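# Six arms sort coloured blocks onto matching tiles

## Task

Place every block on a tile that matches its colour, sitting flat with a full face against the tile, with no tile holding more than one block; each block must stay there without any robot supporting it, and at the end all grippers must have released and the arms must be moved away.

## Robot and tools

Robots: six identical i2rt Big YAM arms named arm1, arm2, arm3, arm4, arm5 and arm6. Each has six revolute joints, a two-finger parallel gripper and a wrist camera (arm1_cam_wrist to arm6_cam_wrist). Two fixed room cameras, room_a and room_b, view the scene. With joints 1 and 6 at zero and the hand level and pointing forward, the wrist camera rides above the hand, looking toward the fingertips. Reach from the joint 1 axis is roughly 1.0 m at most.

Frames: there is one shared scene frame with its origin on the floor and +z upward. The hand point lies halfway between the fingertips; the hand's z axis runs along the fingers and the fingers open and close along its y axis. Foot poses are never printed, so hand positions must be judged from images and joint readings. Calls themselves never take Cartesian poses; all commands are joint targets.

execute_actions: argument actions is a list containing either one action or nothing. An empty list only returns the state and pictures. An action is an object keyed by robot name; each robot entry holds "joints", an object mapping joint names to absolute target values (not offsets). Name any subset of: joint1_rad (-2.879 to 2.879 rad, base yaw, positive is counter-clockwise seen from above, 0 points where the foot faces), joint2_rad (0 to 3.141 rad, shoulder; 0 has the upper arm lying back roughly horizontal, increasing lifts it up and over to the front), joint3_rad (0 to 3.019 rad, elbow; 0 is fully folded, increasing opens it), joint4_rad (-1.692 to 1.57 rad, wrist pitch, positive tips the fingers up), joint5_rad (-1.57 to 1.57 rad, sideways wrist swing, positive toward the arm's right), joint6_rad (-2.094 to 2.094 rad, hand roll, positive clockwise viewed from behind the hand), gripper_m (0 to 0.093 m, fingertip gap; each finger pad squeezes with about 50 to 62 N at most). Completion tolerances are ±0.045, ±0.14, ±0.09, ±0.055, ±0.03, ±0.035 rad and ±0.003 m in that order. Several robots can be given targets in the same action; all start together and may finish at different moments. An action runs for at most 15 s. Optional argument cameras lists which camera images to return (names above, or "all"; omitted or null gives all, [] gives none). An unknown key, unknown camera or out-of-range number rejects the entire call and nothing moves. Joints move at different speeds, so the hand can sweep a wide arc between postures; plan intermediate postures when needed.

wait: seconds from 0 to 10. No new commands; returns state and images like an empty execute_actions.

zoom_image: camera (one of the eight names) and region [x0, y0, x1, y1] in pixels of that camera's latest full image, top-left origin, no larger than 504 by 504. Gives a sharper close-up.

read_manual: optional section, only "licences"; returns legal texts, moves nothing.

finished_scene: scene, the integer number of the current scene (1 to 2). Irreversible; it reports success and then presents the next task if one follows.

Reading results: joint_positions gives each joint's current value. A "pictures" line tells which camera each returned image belongs to. joint_status describes how each commanded motion of the last accepted action ended. "off_target" means the joint stopped short and may still be straining toward the target. After "contact_stop" or "time_out" the joint normally holds where it halted; but a time_out joint may keep pushing toward its target, or toward a nearby limited target (within 0.375, 0.375, 0.113, 0.225, 0.075, 0.3 rad for joints 1 to 6), and on_its_own will list it; it may move on if the obstacle clears. Commanding its reported position relieves the push. on_its_own covers anything this call did not command; its "held at" value is the target being held, not the actual angle. "joint command not followed", often with a "cause:" line, means a safety check blocked that arm's joint targets (the gripper part still runs); those joints read "not_followed", and the arm may retry the blocked targets on later actions until given acceptable ones. Calls without an action never print this line. Joints or robots left out of an action may keep pushing toward earlier targets without joint_status saying so. A very small change from the current reading may produce no motion. A joint carrying a load can sag.

Heat: holding loads warms motors even while you are thinking. A MOTOR HOT line appears from 85 °C; at 100 °C an OVER-TEMPERATURE FAULT drops that whole arm until it cools, and its commanded unfinished keys show "limit_stop_at_motor_heat"; resend those targets afterward. Some heat carries into the following scene.

Stops: if any result reports a stop, remaining execute_actions, wait and finished_scene calls in that same reply are skipped.

Timing: the simulation keeps running while you compose a reply, with the robots holding the last command. Fewer and shorter motions are better.

Avoid: arms pressing hard against each other (this fails the task and ends the run) or striking each other; the self/inter-arm check may react late and does not consider fingers, gripper bodies or wrist cameras. No status line reports robot-robot contact. The arms keep pushing on contact and can push hard, so avoid driving into the table or blocks. Don't drop, slam or let blocks slip, and never push anything off the work area or onto the floor. Loose objects may occasionally get nudged by something external, so check placements before finishing. Finish with grippers open and arms moved clear of the blocks.

Each tool is called after ">>>" as name([rows], argument=value, ...), one row to a line, values as JSON.

## Session

I'll start by looking at the scene.

>>> execute_actions(actions=[])

Scene clock: 0.00 s.
Motor temperatures (°C, as the motors report them): arm1=[21 19 20 21 19 19] | arm2=[20 21 19 19 21 20] | arm3=[20 19 18 19 20 19] | arm4=[20 20 21 21 19 19] | arm5=[21 19 19 20 21 20] | arm6=[19 21 19 20 21 19]
arm1.joint_positions: joint1_rad=+0.406 joint2_rad=+0.456 joint3_rad=+1.575 joint4_rad=-1.578 joint5_rad=-0.256 joint6_rad=-0.114 gripper_m=+0.094
arm1.joint_status: not commanded
arm1.hand: x=-0.1084 y=-0.0846 z=+1.2466 quat_wxyz=(-0.177, +0.794, -0.298, -0.500) (m; scene frame)
arm2.joint_positions: joint1_rad=+0.423 joint2_rad=+0.536 joint3_rad=+1.661 joint4_rad=-1.257 joint5_rad=-0.100 joint6_rad=-0.316 gripper_m=+0.095
arm2.joint_status: not commanded
arm2.hand: x=+1.1205 y=-0.2499 z=+1.3756 quat_wxyz=(-0.574, +0.544, -0.524, -0.316) (m; scene frame)
arm3.joint_positions: joint1_rad=+0.751 joint2_rad=+0.399 joint3_rad=+1.676 joint4_rad=-1.374 joint5_rad=-0.231 joint6_rad=-0.540 gripper_m=+0.094
arm3.joint_status: not commanded
arm3.hand: x=-0.2001 y=+0.9952 z=+1.3113 quat_wxyz=(-0.329, -0.387, -0.630, +0.587) (m; scene frame)
arm4.joint_positions: joint1_rad=-0.601 joint2_rad=+0.281 joint3_rad=+1.647 joint4_rad=-1.398 joint5_rad=-0.081 joint6_rad=-0.467 gripper_m=+0.095
arm4.joint_status: not commanded
arm4.hand: x=-1.0005 y=-0.7333 z=+1.3661 quat_wxyz=(-0.184, -0.541, -0.476, +0.669) (m; scene frame)
arm5.joint_positions: joint1_rad=+0.105 joint2_rad=+0.449 joint3_rad=+1.513 joint4_rad=-1.276 joint5_rad=-0.219 joint6_rad=-0.705 gripper_m=+0.094
arm5.joint_status: not commanded
arm5.hand: x=+1.3916 y=-1.5216 z=+1.2590 quat_wxyz=(-0.613, +0.298, -0.714, +0.160) (m; scene frame)
arm6.joint_positions: joint1_rad=-0.267 joint2_rad=+0.352 joint3_rad=+1.400 joint4_rad=-1.467 joint5_rad=+0.220 joint6_rad=+0.767 gripper_m=+0.095
arm6.joint_status: not commanded
arm6.hand: x=-1.0160 y=+1.8120 z=+1.2351 quat_wxyz=(-0.422, +0.018, -0.835, -0.352) (m; scene frame)
pictures: arm1_cam_wrist, arm2_cam_wrist, arm3_cam_wrist, arm4_cam_wrist, arm5_cam_wrist, arm6_cam_wrist, room_a, room_b
Images, in order (width x height): arm1_cam_wrist 504x504, arm2_cam_wrist 504x504, arm3_cam_wrist 504x504, arm4_cam_wrist 504x504, arm5_cam_wrist 504x504, arm6_cam_wrist 504x504, room_a 504x504, room_b 504x504.

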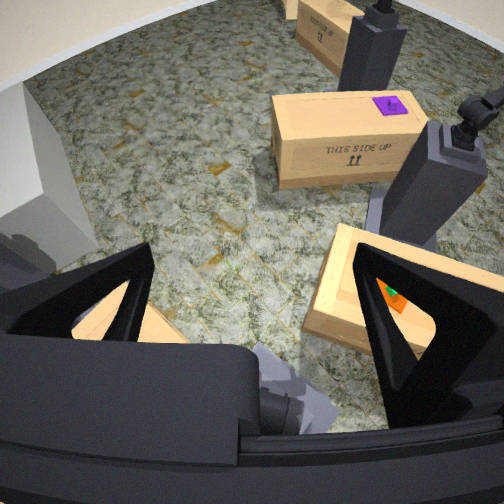

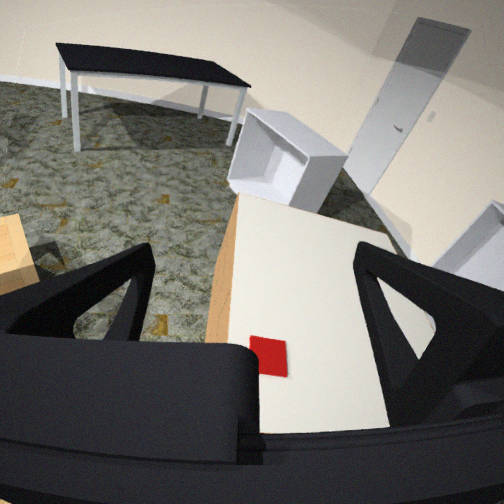

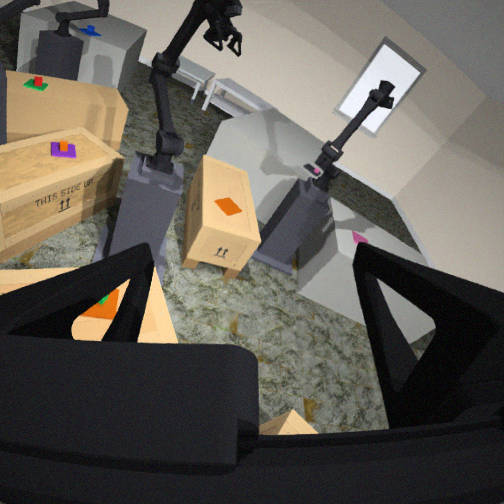

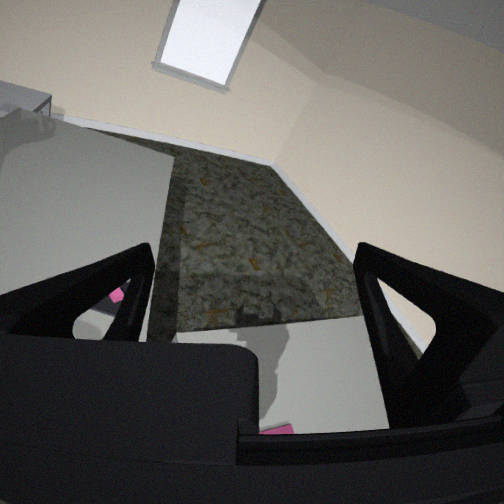

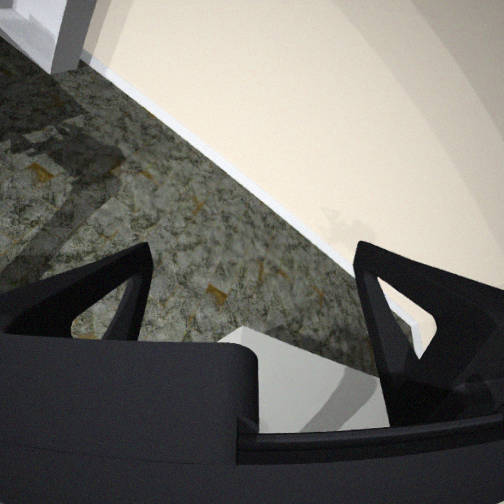

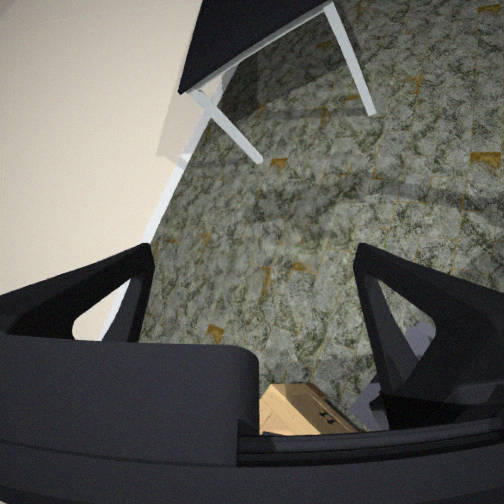

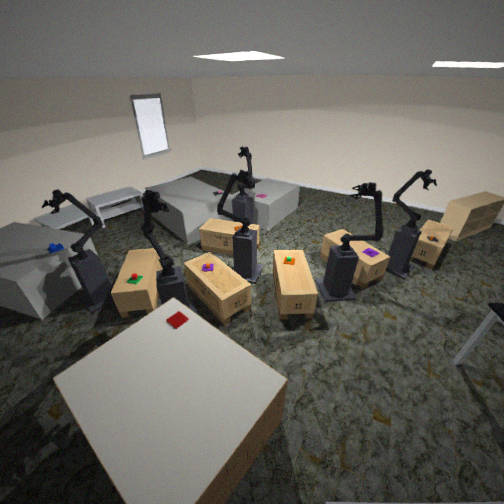

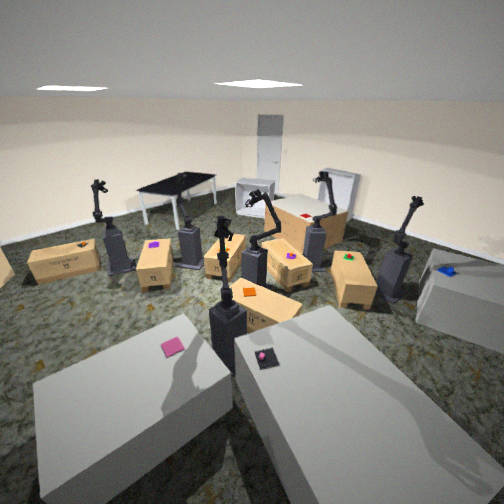

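>>> zoom_image(camera="room_a", region=[0, 150, 280, 350])

>>> zoom_image(camera="room_a", region=[224, 150, 504, 350])

>>> zoom_image(camera="room_b", region=[0, 170, 280, 390])

>>> zoom_image(camera="room_b", region=[224, 170, 504, 390])

Region (0, 150, 280, 350) of room_a's 504x504 image, scaled by 1.800, with more detail than that image has; it fills the top 360 rows of this view, and the rest is white.

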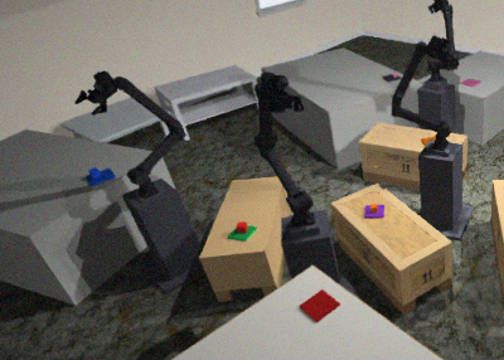

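Region (224, 150, 504, 350) of room_a's 504x504 image, scaled by 1.800, with more detail than that image has; it fills the top 360 rows of this view, and the rest is white.

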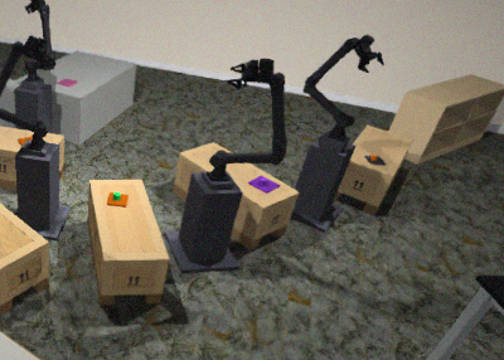

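Region (0, 170, 280, 390) of room_b's 504x504 image, scaled by 1.800, with more detail than that image has; it fills the top 396 rows of this view, and the rest is white.

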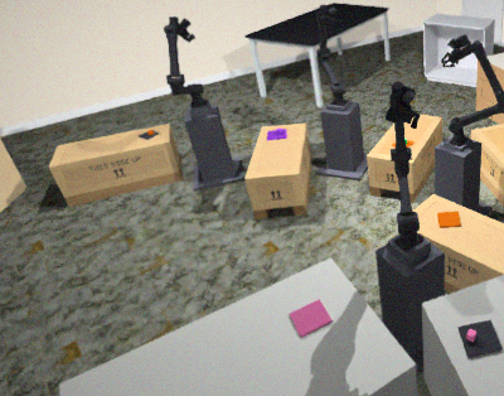

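Region (224, 170, 504, 390) of room_b's 504x504 image, scaled by 1.800, with more detail than that image has; it fills the top 396 rows of this view, and the rest is white.

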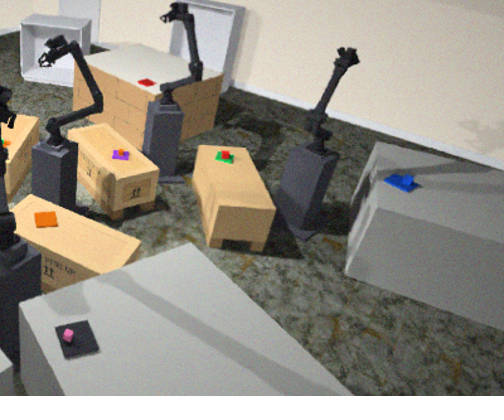

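>>> execute_actions([
  {"arm1": {"joints": {"joint1_rad": 0.0, "joint2_rad": 1.2, "joint3_rad": 1.3, "joint4_rad": -1.6, "joint5_rad": 0, "joint6_rad": 0}}, "arm2": {"joints": {"joint1_rad": -2.0, "joint2_rad": 1.2, "joint3_rad": 1.3, "joint4_rad": -1.6, "joint5_rad": 0, "joint6_rad": 0}}, "arm3": {"joints": {"joint1_rad": -1.22, "joint2_rad": 1.2, "joint3_rad": 1.3, "joint4_rad": -1.6, "joint5_rad": 0, "joint6_rad": 0}}, "arm4": {"joints": {"joint1_rad": 0.0, "joint2_rad": 1.2, "joint3_rad": 1.3, "joint4_rad": -1.6, "joint5_rad": 0, "joint6_rad": 0}}, "arm6": {"joints": {"joint1_rad": 0.5, "joint2_rad": 1.2, "joint3_rad": 1.3, "joint4_rad": -1.6, "joint5_rad": 0, "joint6_rad": 0}}},
], cameras=["arm1_cam_wrist", "arm2_cam_wrist", "arm3_cam_wrist", "arm4_cam_wrist", "arm6_cam_wrist"])

Scene clock: 88.17 s.
Motor temperatures (°C, as the motors report them): arm1=[21 19 23 21 19 19] | arm2=[20 22 22 19 21 20] | arm3=[20 19 19 19 20 19] | arm4=[20 21 22 21 19 19] | arm5=[21 20 22 20 21 20] | arm6=[19 21 22 20 21 19]
arm1.joint_positions: joint1_rad=+0.004 joint2_rad=+1.207 joint3_rad=+1.289 joint4_rad=-1.591 joint5_rad=-0.004 joint6_rad=-0.008 gripper_m=+0.094
arm1.joint_status: all done
arm1.hand: x=-0.0827 y=+0.1981 z=+0.9426 quat_wxyz=(-0.015, +0.771, -0.636, -0.020) (m; scene frame)
arm2.joint_positions: joint1_rad=-1.995 joint2_rad=+1.224 joint3_rad=+1.273 joint4_rad=-1.588 joint5_rad=-0.001 joint6_rad=-0.008 gripper_m=+0.095
arm2.joint_status: all done
arm2.hand: x=+1.2064 y=-0.7139 z=+0.9676 quat_wxyz=(-0.014, -0.566, -0.824, +0.014) (m; scene frame)
arm3.joint_positions: joint1_rad=-1.220 joint2_rad=+1.217 joint3_rad=+1.273 joint4_rad=-1.593 joint5_rad=-0.001 joint6_rad=-0.011 gripper_m=+0.094
arm3.joint_status: all done
arm3.hand: x=-0.4889 y=+1.2686 z=+0.9107 quat_wxyz=(+0.007, -0.946, +0.325, +0.011) (m; scene frame)
arm4.joint_positions: joint1_rad=-0.007 joint2_rad=+1.192 joint3_rad=+1.303 joint4_rad=-1.585 joint5_rad=-0.001 joint6_rad=-0.011 gripper_m=+0.095
arm4.joint_status: all done
arm4.hand: x=-1.0311 y=-1.0732 z=+1.0041 quat_wxyz=(-0.038, -0.727, -0.685, +0.031) (m; scene frame)
arm5.joint_positions: joint1_rad=+0.105 joint2_rad=+0.449 joint3_rad=+1.513 joint4_rad=-1.276 joint5_rad=-0.219 joint6_rad=-0.705 gripper_m=+0.094
arm5.joint_status: not commanded
arm5.hand: x=+1.3916 y=-1.5216 z=+1.2590 quat_wxyz=(-0.613, +0.298, -0.714, +0.160) (m; scene frame)
arm6.joint_positions: joint1_rad=+0.501 joint2_rad=+1.203 joint3_rad=+1.288 joint4_rad=-1.584 joint5_rad=+0.001 joint6_rad=+0.008 gripper_m=+0.095
arm6.joint_status: all done
arm6.hand: x=-1.1579 y=+2.0953 z=+0.9742 quat_wxyz=(-0.024, +0.756, -0.654, -0.028) (m; scene frame)
pictures: arm1_cam_wrist, arm2_cam_wrist, arm3_cam_wrist, arm4_cam_wrist, arm6_cam_wrist
Images, in order (width x height): arm1_cam_wrist 504x504, arm2_cam_wrist 504x504, arm3_cam_wrist 504x504, arm4_cam_wrist 504x504, arm6_cam_wrist 504x504.

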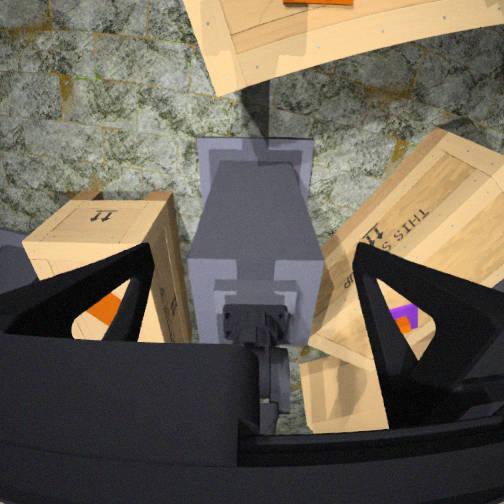

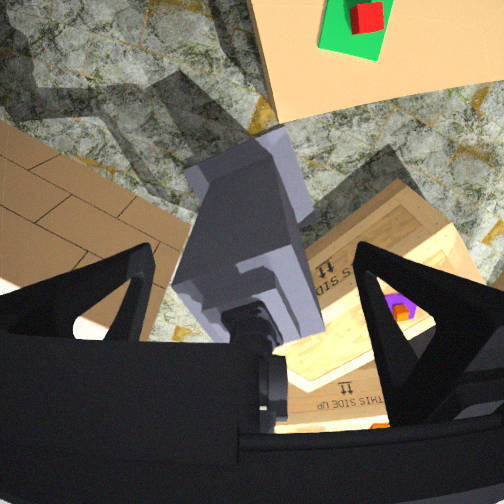

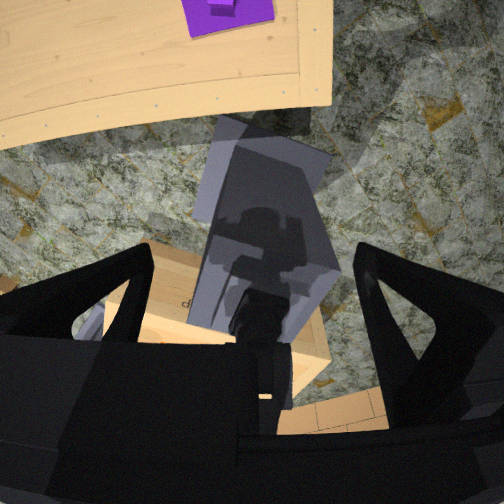

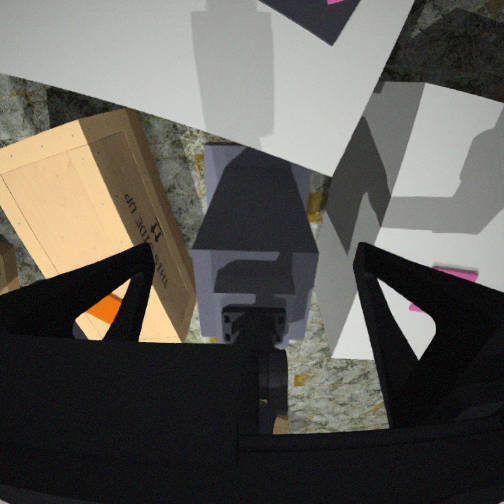

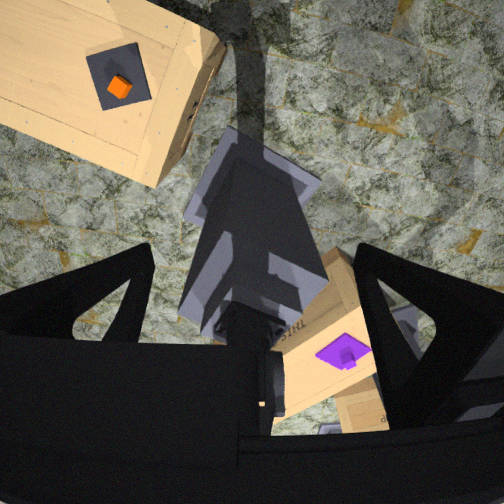

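>>> zoom_image(camera="arm1_cam_wrist", region=[130, 0, 400, 360])

Region (130, 0, 400, 360) of arm1_cam_wrist's 504x504 image, scaled by 1.400, with more detail than that image has; it fills the left 378 columns of this view, and the rest is white.

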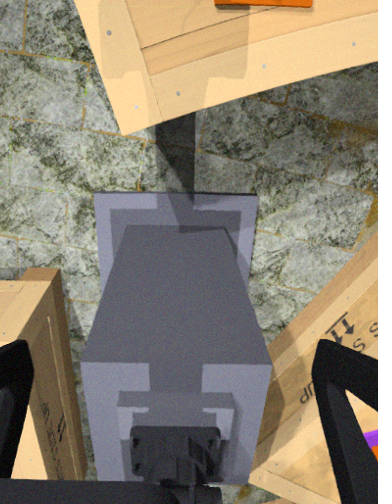

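>>> execute_actions([
  {"arm1": {"joints": {"joint1_rad": -0.2, "joint2_rad": 1.859, "joint3_rad": 1.37, "joint4_rad": -1.081}}, "arm2": {"joints": {"joint1_rad": -2.39, "joint2_rad": 1.736, "joint3_rad": 1.25, "joint4_rad": -1.085}}, "arm4": {"joints": {"joint1_rad": -0.24, "joint2_rad": 1.722, "joint3_rad": 1.513, "joint4_rad": -1.362}}, "arm6": {"joints": {"joint1_rad": 1.13, "joint2_rad": 1.75, "joint3_rad": 1.124, "joint4_rad": -0.945}}},
], cameras=["arm1_cam_wrist", "arm2_cam_wrist", "arm4_cam_wrist", "arm6_cam_wrist"])

Scene clock: 164.07 s.
Motor temperatures (°C, as the motors report them): arm1=[21 20 26 21 19 19] | arm2=[20 22 27 19 21 20] | arm3=[20 20 24 19 20 19] | arm4=[20 21 26 21 19 19] | arm5=[21 20 22 21 21 20] | arm6=[19 21 24 20 21 19]
arm1.joint_positions: joint1_rad=-0.209 joint2_rad=+1.864 joint3_rad=+1.348 joint4_rad=-1.091 joint5_rad=-0.002 joint6_rad=-0.007 gripper_m=+0.094
arm1.joint_status: all done
arm1.hand: x=-0.0035 y=+0.3740 z=+0.6854 quat_wxyz=(+0.017, +0.699, -0.715, +0.016) (m; scene frame)
arm2.joint_positions: joint1_rad=-2.399 joint2_rad=+1.749 joint3_rad=+1.238 joint4_rad=-1.098 joint5_rad=-0.001 joint6_rad=-0.007 gripper_m=+0.095
arm2.joint_status: all done
arm2.hand: x=+1.0624 y=-0.8706 z=+0.7458 quat_wxyz=(+0.011, -0.720, -0.694, -0.009) (m; scene frame)
arm3.joint_positions: joint1_rad=-1.220 joint2_rad=+1.217 joint3_rad=+1.273 joint4_rad=-1.593 joint5_rad=-0.001 joint6_rad=-0.011 gripper_m=+0.094
arm3.joint_status: not commanded
arm3.hand: x=-0.4889 y=+1.2686 z=+0.9107 quat_wxyz=(+0.007, -0.946, +0.325, +0.011) (m; scene frame)
arm4.joint_positions: joint1_rad=-0.245 joint2_rad=+1.717 joint3_rad=+1.488 joint4_rad=-1.373 joint5_rad=-0.001 joint6_rad=-0.010 gripper_m=+0.095
arm4.joint_status: all done
arm4.hand: x=-1.1588 y=-1.2104 z=+0.8601 quat_wxyz=(+0.005, -0.804, -0.595, -0.018) (m; scene frame)
arm5.joint_positions: joint1_rad=+0.105 joint2_rad=+0.449 joint3_rad=+1.513 joint4_rad=-1.276 joint5_rad=-0.219 joint6_rad=-0.705 gripper_m=+0.094
arm5.joint_status: not commanded
arm5.hand: x=+1.3916 y=-1.5216 z=+1.2590 quat_wxyz=(-0.613, +0.298, -0.714, +0.160) (m; scene frame)
arm6.joint_positions: joint1_rad=+1.138 joint2_rad=+1.751 joint3_rad=+1.116 joint4_rad=-0.962 joint5_rad=+0.000 joint6_rad=+0.006 gripper_m=+0.095
arm6.joint_status: all done
arm6.hand: x=-1.4307 y=+2.0753 z=+0.6976 quat_wxyz=(+0.004, +0.924, -0.383, +0.011) (m; scene frame)
pictures: arm1_cam_wrist, arm2_cam_wrist, arm4_cam_wrist, arm6_cam_wrist
Images, in order (width x height): arm1_cam_wrist 504x504, arm2_cam_wrist 504x504, arm4_cam_wrist 504x504, arm6_cam_wrist 504x504.

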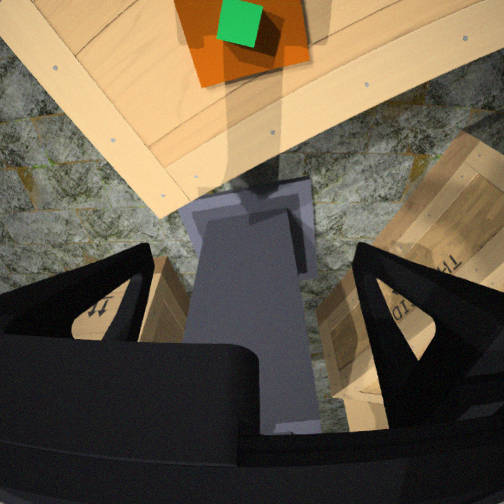

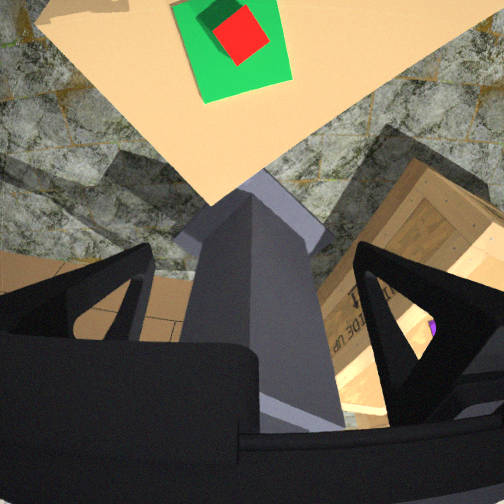

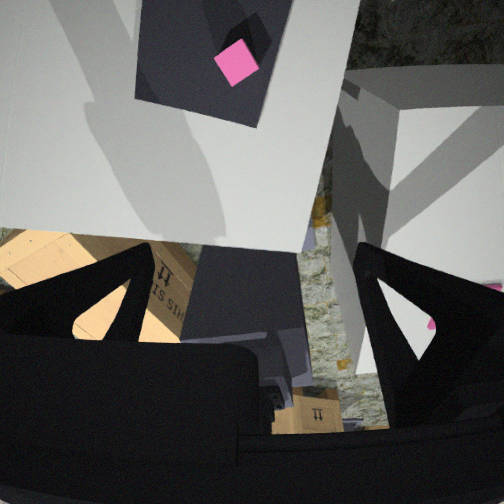

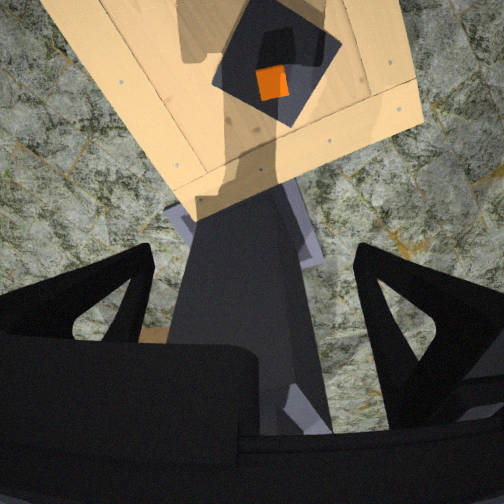

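>>> zoom_image(camera="arm2_cam_wrist", region=[150, 0, 330, 130])

>>> zoom_image(camera="arm6_cam_wrist", region=[180, 0, 360, 130])

>>> zoom_image(camera="arm4_cam_wrist", region=[130, 0, 310, 130])

>>> zoom_image(camera="arm1_cam_wrist", region=[150, 0, 330, 130])

Region (150, 0, 330, 130) of arm2_cam_wrist's 504x504 image, scaled by 2.800, with more detail than that image has.

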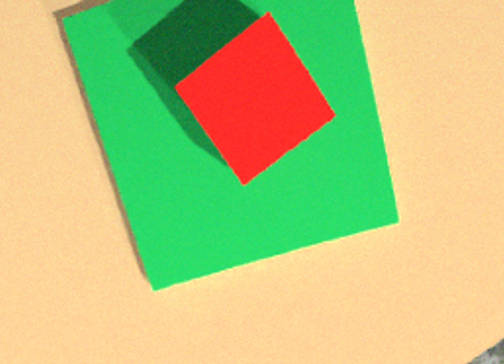

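Region (180, 0, 360, 130) of arm6_cam_wrist's 504x504 image, scaled by 2.800, with more detail than that image has.

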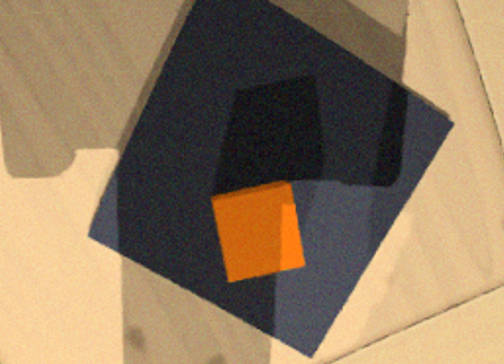

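Region (130, 0, 310, 130) of arm4_cam_wrist's 504x504 image, scaled by 2.800, with more detail than that image has.

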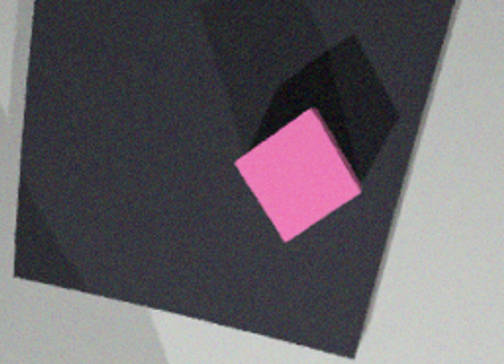

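Region (150, 0, 330, 130) of arm1_cam_wrist's 504x504 image, scaled by 2.800, with more detail than that image has.

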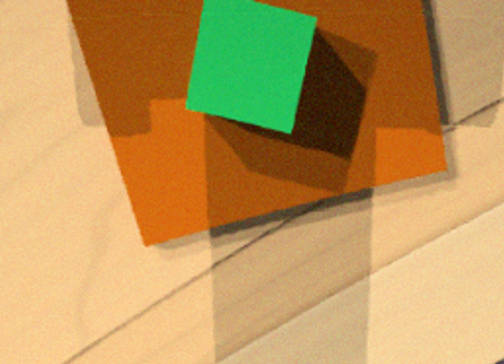

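>>> execute_actions([
  {"arm1": {"joints": {"joint1_rad": -0.185, "joint2_rad": 2.255, "joint3_rad": 1.512, "joint4_rad": -0.792, "joint6_rad": 0.22}}, "arm2": {"joints": {"joint1_rad": -2.366, "joint2_rad": 2.215, "joint3_rad": 1.439, "joint4_rad": -0.757, "joint6_rad": -0.61}}, "arm4": {"joints": {"joint1_rad": -0.21, "joint2_rad": 1.927, "joint3_rad": 1.527, "joint4_rad": -1.14, "joint6_rad": -0.59}}, "arm6": {"joints": {"joint1_rad": 1.088, "joint2_rad": 2.133, "joint3_rad": 1.114, "joint4_rad": -0.527, "joint6_rad": -0.22}}},
], cameras=["arm1_cam_wrist", "arm2_cam_wrist", "arm4_cam_wrist", "arm6_cam_wrist"])

Scene clock: 215.23 s.
Motor temperatures (°C, as the motors report them): arm1=[21 22 26 21 19 19] | arm2=[20 24 25 19 21 20] | arm3=[20 20 25 19 20 19] | arm4=[20 22 28 21 19 19] | arm5=[21 20 23 21 21 20] | arm6=[19 22 23 20 21 19]
arm1.joint_positions: joint1_rad=-0.191 joint2_rad=+2.257 joint3_rad=+1.497 joint4_rad=-0.802 joint5_rad=-0.002 joint6_rad=+0.212 gripper_m=+0.094
arm1.joint_status: all done
arm1.hand: x=-0.0110 y=+0.4462 z=+0.5172 quat_wxyz=(+0.000, +0.623, -0.782, +0.001) (m; scene frame)
arm2.joint_positions: joint1_rad=-2.375 joint2_rad=+2.239 joint3_rad=+1.424 joint4_rad=-0.771 joint5_rad=-0.001 joint6_rad=-0.600 gripper_m=+0.095
arm2.joint_status: all done
arm2.hand: x=+1.0715 y=-0.9611 z=+0.5497 quat_wxyz=(+0.003, -0.475, -0.880, -0.002) (m; scene frame)
arm3.joint_positions: joint1_rad=-1.220 joint2_rad=+1.217 joint3_rad=+1.273 joint4_rad=-1.593 joint5_rad=-0.001 joint6_rad=-0.011 gripper_m=+0.094
arm3.joint_status: not commanded
arm3.hand: x=-0.4889 y=+1.2686 z=+0.9107 quat_wxyz=(+0.007, -0.946, +0.325, +0.011) (m; scene frame)
arm4.joint_positions: joint1_rad=-0.219 joint2_rad=+1.924 joint3_rad=+1.492 joint4_rad=-1.155 joint5_rad=-0.001 joint6_rad=-0.578 gripper_m=+0.095
arm4.joint_status: all done
arm4.hand: x=-1.1592 y=-1.2634 z=+0.7540 quat_wxyz=(-0.003, -0.594, -0.804, -0.011) (m; scene frame)
arm5.joint_positions: joint1_rad=+0.105 joint2_rad=+0.449 joint3_rad=+1.513 joint4_rad=-1.276 joint5_rad=-0.219 joint6_rad=-0.705 gripper_m=+0.094
arm5.joint_status: not commanded
arm5.hand: x=+1.3916 y=-1.5216 z=+1.2590 quat_wxyz=(-0.613, +0.298, -0.714, +0.160) (m; scene frame)
arm6.joint_positions: joint1_rad=+1.087 joint2_rad=+2.144 joint3_rad=+1.102 joint4_rad=-0.545 joint5_rad=+0.000 joint6_rad=-0.212 gripper_m=+0.095
arm6.joint_status: all done
arm6.hand: x=-1.4243 y=+2.1033 z=+0.5152 quat_wxyz=(+0.003, +0.952, -0.305, +0.006) (m; scene frame)
pictures: arm1_cam_wrist, arm2_cam_wrist, arm4_cam_wrist, arm6_cam_wrist
Images, in order (width x height): arm1_cam_wrist 504x504, arm2_cam_wrist 504x504, arm4_cam_wrist 504x504, arm6_cam_wrist 504x504.

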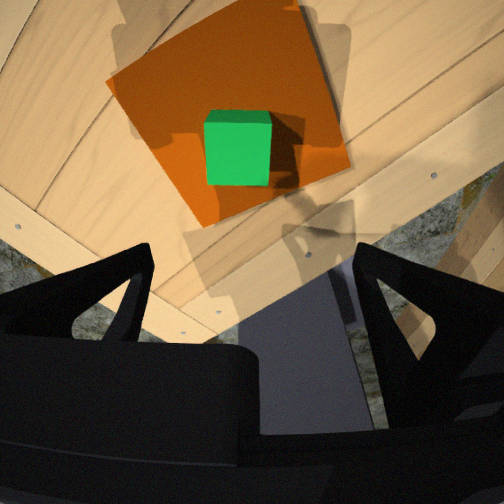

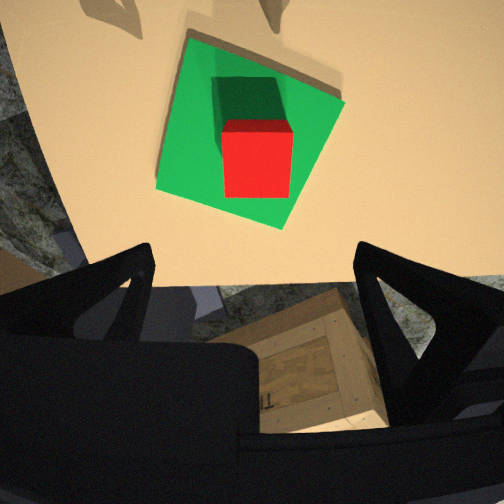

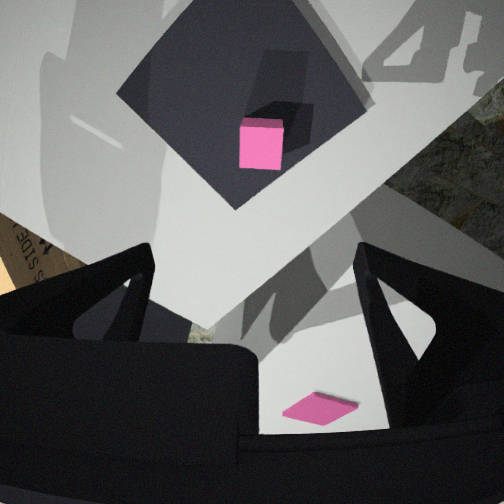

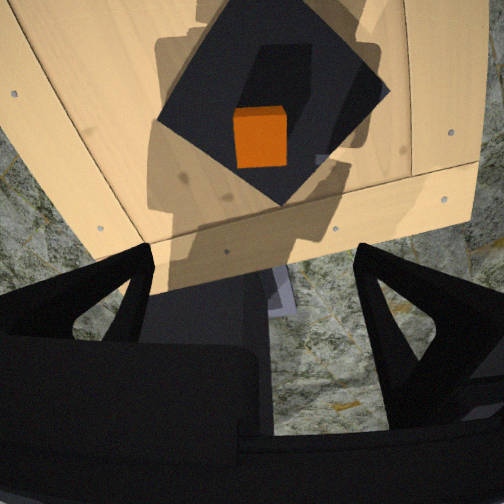

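>>> zoom_image(camera="arm2_cam_wrist", region=[130, 20, 380, 270])

>>> zoom_image(camera="arm1_cam_wrist", region=[130, 20, 380, 270])

Region (130, 20, 380, 270) of arm2_cam_wrist's 504x504 image, scaled by 2.016, with more detail than that image has.

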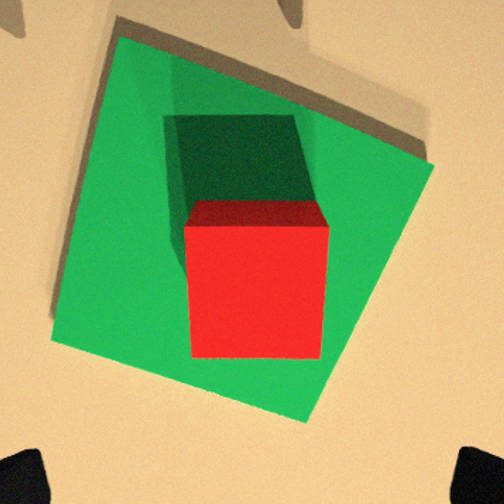

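Region (130, 20, 380, 270) of arm1_cam_wrist's 504x504 image, scaled by 2.016, with more detail than that image has.

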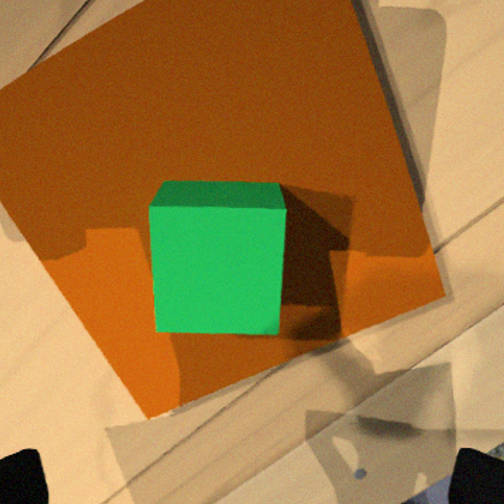

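>>> zoom_image(camera="arm6_cam_wrist", region=[180, 60, 340, 220])

>>> zoom_image(camera="arm4_cam_wrist", region=[180, 60, 340, 220])

Region (180, 60, 340, 220) of arm6_cam_wrist's 504x504 image, scaled by 3.150, with more detail than that image has.

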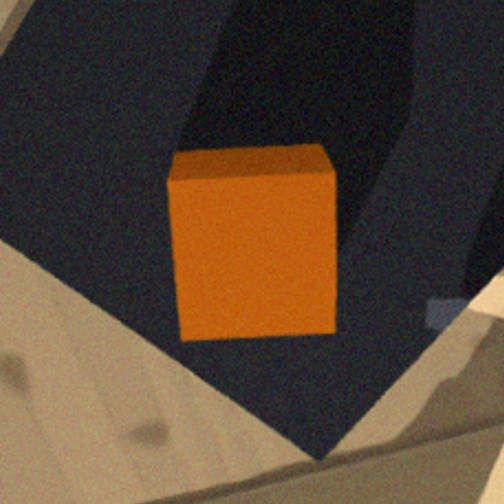

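Region (180, 60, 340, 220) of arm4_cam_wrist's 504x504 image, scaled by 3.150, with more detail than that image has.

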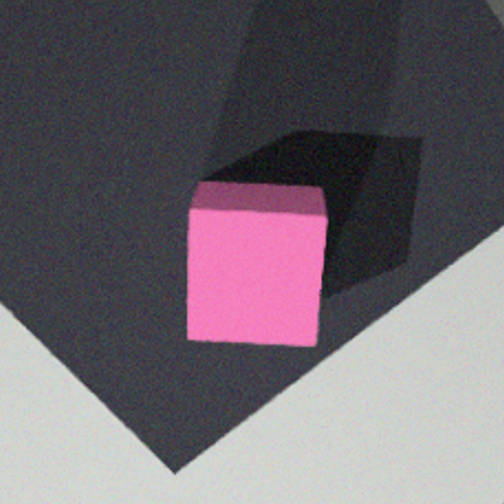

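>>> execute_actions([
  {"arm1": {"joints": {"joint1_rad": -0.175, "joint2_rad": 2.361, "joint3_rad": 1.594, "joint4_rad": -0.768}}, "arm2": {"joints": {"joint2_rad": 2.372, "joint3_rad": 1.469, "joint4_rad": -0.63}}, "arm4": {"joints": {"joint1_rad": -0.207, "joint2_rad": 2.061, "joint3_rad": 1.494, "joint4_rad": -0.952, "joint6_rad": -0.54}}, "arm6": {"joints": {"joint1_rad": 1.091, "joint2_rad": 2.287, "joint3_rad": 1.202, "joint4_rad": -0.448, "joint6_rad": -0.27}}},
], cameras=["arm1_cam_wrist", "arm2_cam_wrist", "arm4_cam_wrist", "arm6_cam_wrist"])

Scene clock: 301.67 s.
Motor temperatures (°C, as the motors report them): arm1=[21 24 26 21 19 19] | arm2=[20 27 25 19 21 20] | arm3=[20 20 26 19 20 19] | arm4=[20 24 30 21 19 19] | arm5=[21 20 23 21 21 20] | arm6=[19 24 22 20 21 19]
arm1.joint_positions: joint1_rad=-0.183 joint2_rad=+2.356 joint3_rad=+1.568 joint4_rad=-0.773 joint5_rad=-0.002 joint6_rad=+0.212 gripper_m=+0.094
arm1.joint_status: all done
arm1.hand: x=-0.0159 y=+0.4617 z=+0.4791 quat_wxyz=(+0.000, +0.627, -0.779, +0.000) (m; scene frame)
arm2.joint_positions: joint1_rad=-2.375 joint2_rad=+2.378 joint3_rad=+1.445 joint4_rad=-0.643 joint5_rad=-0.001 joint6_rad=-0.601 gripper_m=+0.095
arm2.joint_status: all done
arm2.hand: x=+1.0712 y=-0.9621 z=+0.4783 quat_wxyz=(+0.000, -0.475, -0.880, +0.002) (m; scene frame)
arm3.joint_positions: joint1_rad=-1.220 joint2_rad=+1.217 joint3_rad=+1.273 joint4_rad=-1.593 joint5_rad=-0.001 joint6_rad=-0.011 gripper_m=+0.094
arm3.joint_status: not commanded
arm3.hand: x=-0.4889 y=+1.2686 z=+0.9107 quat_wxyz=(+0.007, -0.946, +0.325, +0.011) (m; scene frame)
arm4.joint_positions: joint1_rad=-0.219 joint2_rad=+2.062 joint3_rad=+1.492 joint4_rad=-0.968 joint5_rad=-0.001 joint6_rad=-0.551 gripper_m=+0.095
arm4.joint_status: all done
arm4.hand: x=-1.1667 y=-1.2928 z=+0.6778 quat_wxyz=(-0.011, -0.605, -0.796, +0.012) (m; scene frame)
arm5.joint_positions: joint1_rad=+0.105 joint2_rad=+0.449 joint3_rad=+1.513 joint4_rad=-1.276 joint5_rad=-0.219 joint6_rad=-0.705 gripper_m=+0.094
arm5.joint_status: not commanded
arm5.hand: x=+1.3916 y=-1.5216 z=+1.2590 quat_wxyz=(-0.613, +0.298, -0.714, +0.160) (m; scene frame)
arm6.joint_positions: joint1_rad=+1.087 joint2_rad=+2.282 joint3_rad=+1.196 joint4_rad=-0.458 joint5_rad=+0.000 joint6_rad=-0.262 gripper_m=+0.095
arm6.joint_status: all done
arm6.hand: x=-1.4459 y=+2.1271 z=+0.4685 quat_wxyz=(-0.008, +0.960, -0.281, -0.012) (m; scene frame)
pictures: arm1_cam_wrist, arm2_cam_wrist, arm4_cam_wrist, arm6_cam_wrist
Images, in order (width x height): arm1_cam_wrist 504x504, arm2_cam_wrist 504x504, arm4_cam_wrist 504x504, arm6_cam_wrist 504x504.

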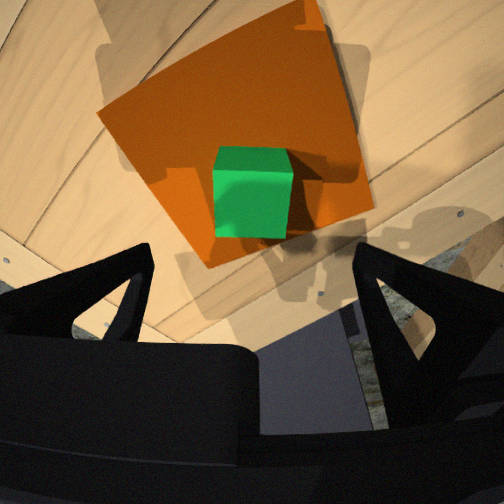

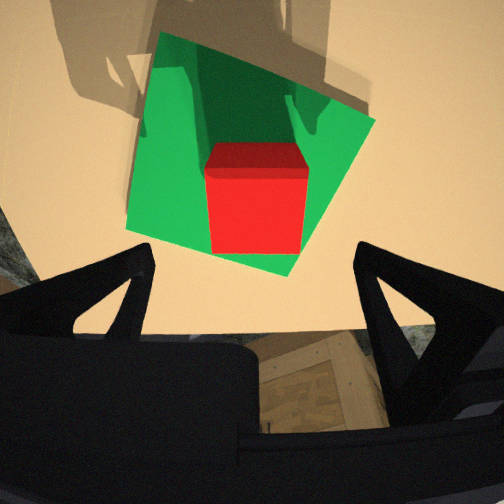

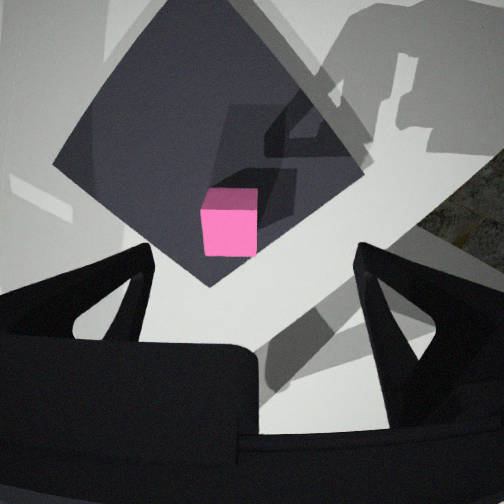

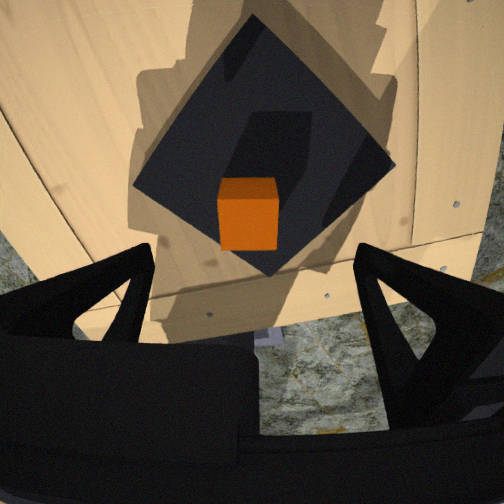

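>>> execute_actions([
  {"arm1": {"joints": {"joint2_rad": 2.462, "joint3_rad": 1.638, "joint4_rad": -0.71}}, "arm2": {"joints": {"joint2_rad": 2.475, "joint3_rad": 1.515, "joint4_rad": -0.578}}, "arm4": {"joints": {"joint1_rad": -0.203, "joint2_rad": 2.125, "joint3_rad": 1.409, "joint4_rad": -0.84}}, "arm6": {"joints": {"joint1_rad": 1.1, "joint2_rad": 2.385, "joint3_rad": 1.252, "joint4_rad": -0.42}}},
], cameras=["arm1_cam_wrist", "arm2_cam_wrist", "arm4_cam_wrist", "arm6_cam_wrist"])

Scene clock: 335.33 s.
Motor temperatures (°C, as the motors report them): arm1=[21 25 27 21 19 19] | arm2=[20 27 25 19 21 20] | arm3=[20 20 27 19 20 19] | arm4=[20 25 28 21 19 19] | arm5=[21 20 23 21 21 20] | arm6=[19 24 22 20 21 19]
arm1.joint_positions: joint1_rad=-0.183 joint2_rad=+2.461 joint3_rad=+1.617 joint4_rad=-0.716 joint5_rad=-0.002 joint6_rad=+0.212 gripper_m=+0.094
arm1.joint_status: all done
arm1.hand: x=-0.0157 y=+0.4670 z=+0.4301 quat_wxyz=(+0.000, +0.627, -0.779, +0.000) (m; scene frame)
arm2.joint_positions: joint1_rad=-2.375 joint2_rad=+2.468 joint3_rad=+1.491 joint4_rad=-0.589 joint5_rad=-0.001 joint6_rad=-0.601 gripper_m=+0.095
arm2.joint_status: all done
arm2.hand: x=+1.0709 y=-0.9692 z=+0.4391 quat_wxyz=(-0.002, -0.475, -0.880, +0.007) (m; scene frame)
arm3.joint_positions: joint1_rad=-1.220 joint2_rad=+1.217 joint3_rad=+1.273 joint4_rad=-1.593 joint5_rad=-0.001 joint6_rad=-0.011 gripper_m=+0.094
arm3.joint_status: not commanded
arm3.hand: x=-0.4889 y=+1.2686 z=+0.9107 quat_wxyz=(+0.007, -0.946, +0.325, +0.011) (m; scene frame)
arm4.joint_positions: joint1_rad=-0.217 joint2_rad=+2.116 joint3_rad=+1.418 joint4_rad=-0.855 joint5_rad=-0.001 joint6_rad=-0.551 gripper_m=+0.095
arm4.joint_status: all done
arm4.hand: x=-1.1603 y=-1.2769 z=+0.6255 quat_wxyz=(-0.009, -0.605, -0.796, +0.005) (m; scene frame)
arm5.joint_positions: joint1_rad=+0.105 joint2_rad=+0.449 joint3_rad=+1.513 joint4_rad=-1.276 joint5_rad=-0.219 joint6_rad=-0.705 gripper_m=+0.094
arm5.joint_status: not commanded
arm5.hand: x=+1.3916 y=-1.5216 z=+1.2590 quat_wxyz=(-0.613, +0.298, -0.714, +0.160) (m; scene frame)
arm6.joint_positions: joint1_rad=+1.091 joint2_rad=+2.377 joint3_rad=+1.242 joint4_rad=-0.432 joint5_rad=+0.000 joint6_rad=-0.263 gripper_m=+0.095
arm6.joint_status: all done
arm6.hand: x=-1.4469 y=+2.1251 z=+0.4305 quat_wxyz=(-0.002, +0.960, -0.279, -0.002) (m; scene frame)
pictures: arm1_cam_wrist, arm2_cam_wrist, arm4_cam_wrist, arm6_cam_wrist
Images, in order (width x height): arm1_cam_wrist 504x504, arm2_cam_wrist 504x504, arm4_cam_wrist 504x504, arm6_cam_wrist 504x504.

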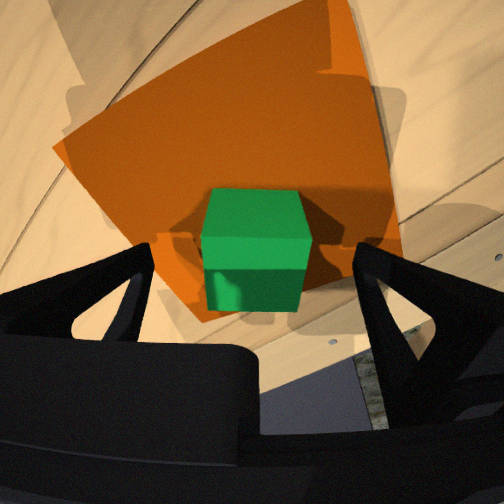

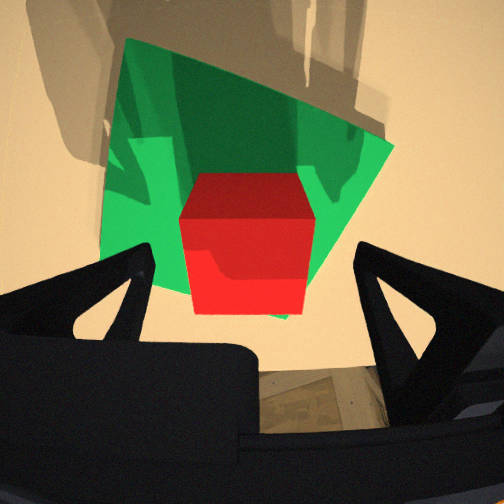

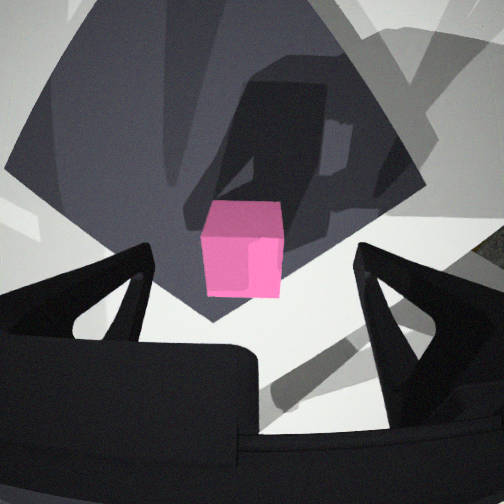

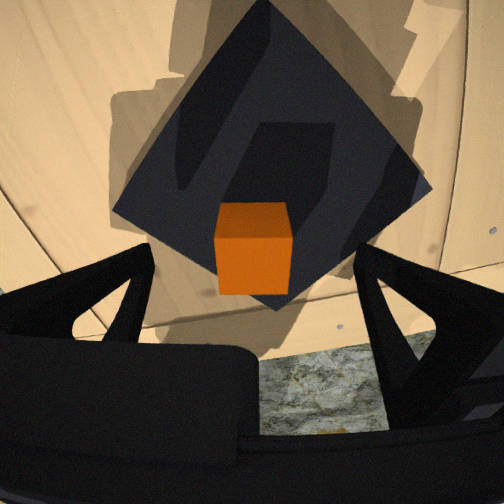

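>>> execute_actions([
  {"arm1": {"joints": {"gripper_m": 0.015}}, "arm2": {"joints": {"gripper_m": 0.025}}, "arm4": {"joints": {"joint2_rad": 2.143}}, "arm6": {"joints": {"joint2_rad": 2.402}}},
], cameras=["arm1_cam_wrist", "arm2_cam_wrist", "arm4_cam_wrist", "arm6_cam_wrist"])

Scene clock: 361.00 s.
Motor temperatures (°C, as the motors report them): arm1=[21 26 26 21 19 19] | arm2=[20 27 25 19 21 20] | arm3=[20 20 27 19 20 19] | arm4=[20 25 27 21 19 19] | arm5=[21 20 23 21 21 20] | arm6=[19 24 22 20 21 19]
arm1.joint_positions: joint1_rad=-0.183 joint2_rad=+2.461 joint3_rad=+1.617 joint4_rad=-0.716 joint5_rad=-0.002 joint6_rad=+0.212 gripper_m=+0.037
arm1.joint_status: gripper_m off_target (ended at +0.037, target +0.015)
arm1.hand: x=-0.0157 y=+0.4670 z=+0.4301 quat_wxyz=(+0.000, +0.626, -0.779, +0.000) (m; scene frame)
arm2.joint_positions: joint1_rad=-2.375 joint2_rad=+2.468 joint3_rad=+1.491 joint4_rad=-0.589 joint5_rad=+0.000 joint6_rad=-0.602 gripper_m=+0.048
arm2.joint_status: gripper_m off_target (ended at +0.048, target +0.025)
arm2.hand: x=+1.0708 y=-0.9692 z=+0.4391 quat_wxyz=(-0.002, -0.475, -0.880, +0.007) (m; scene frame)
arm3.joint_positions: joint1_rad=-1.220 joint2_rad=+1.217 joint3_rad=+1.273 joint4_rad=-1.593 joint5_rad=-0.001 joint6_rad=-0.011 gripper_m=+0.094
arm3.joint_status: not commanded
arm3.hand: x=-0.4889 y=+1.2686 z=+0.9107 quat_wxyz=(+0.007, -0.946, +0.325, +0.011) (m; scene frame)
arm4.joint_positions: joint1_rad=-0.217 joint2_rad=+2.116 joint3_rad=+1.418 joint4_rad=-0.855 joint5_rad=-0.001 joint6_rad=-0.551 gripper_m=+0.095
arm4.joint_status: all done
arm4.hand: x=-1.1603 y=-1.2769 z=+0.6255 quat_wxyz=(-0.009, -0.605, -0.796, +0.005) (m; scene frame)
arm5.joint_positions: joint1_rad=+0.105 joint2_rad=+0.449 joint3_rad=+1.513 joint4_rad=-1.276 joint5_rad=-0.219 joint6_rad=-0.705 gripper_m=+0.094
arm5.joint_status: not commanded
arm5.hand: x=+1.3916 y=-1.5216 z=+1.2590 quat_wxyz=(-0.613, +0.298, -0.714, +0.160) (m; scene frame)
arm6.joint_positions: joint1_rad=+1.091 joint2_rad=+2.377 joint3_rad=+1.242 joint4_rad=-0.432 joint5_rad=+0.000 joint6_rad=-0.263 gripper_m=+0.095
arm6.joint_status: all done
arm6.hand: x=-1.4469 y=+2.1251 z=+0.4305 quat_wxyz=(-0.002, +0.960, -0.279, -0.002) (m; scene frame)
pictures: arm1_cam_wrist, arm2_cam_wrist, arm4_cam_wrist, arm6_cam_wrist
Images, in order (width x height): arm1_cam_wrist 504x504, arm2_cam_wrist 504x504, arm4_cam_wrist 504x504, arm6_cam_wrist 504x504.

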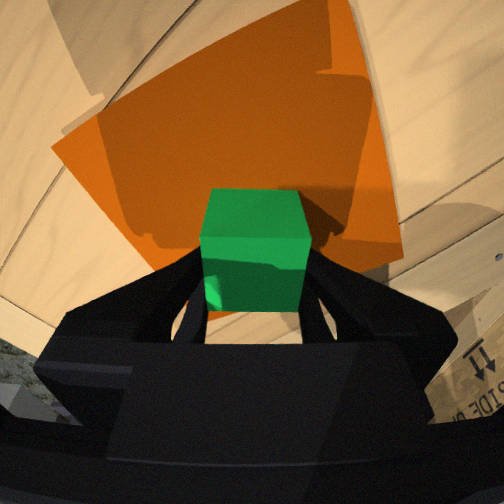

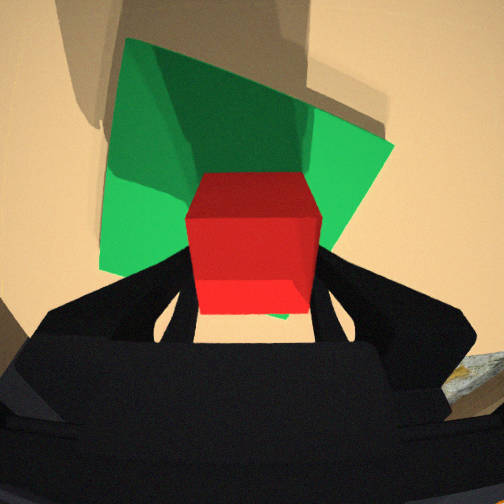

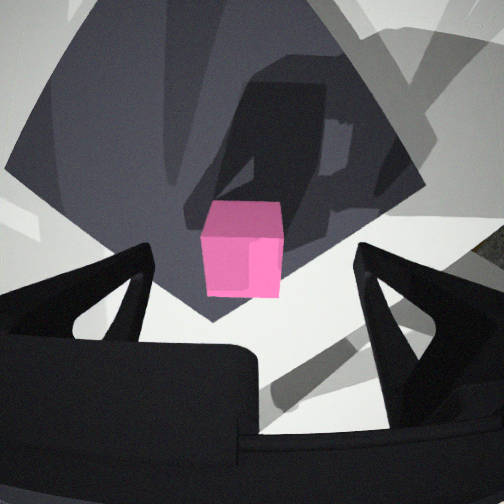

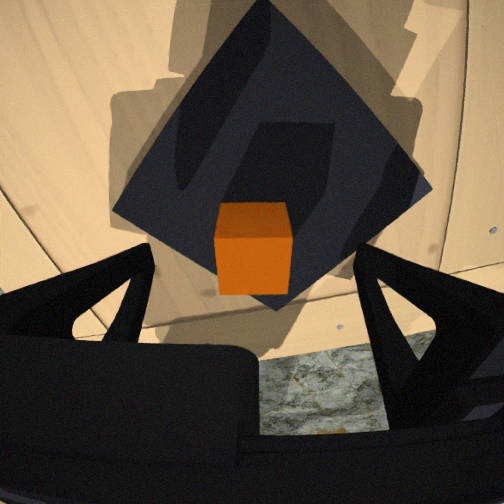

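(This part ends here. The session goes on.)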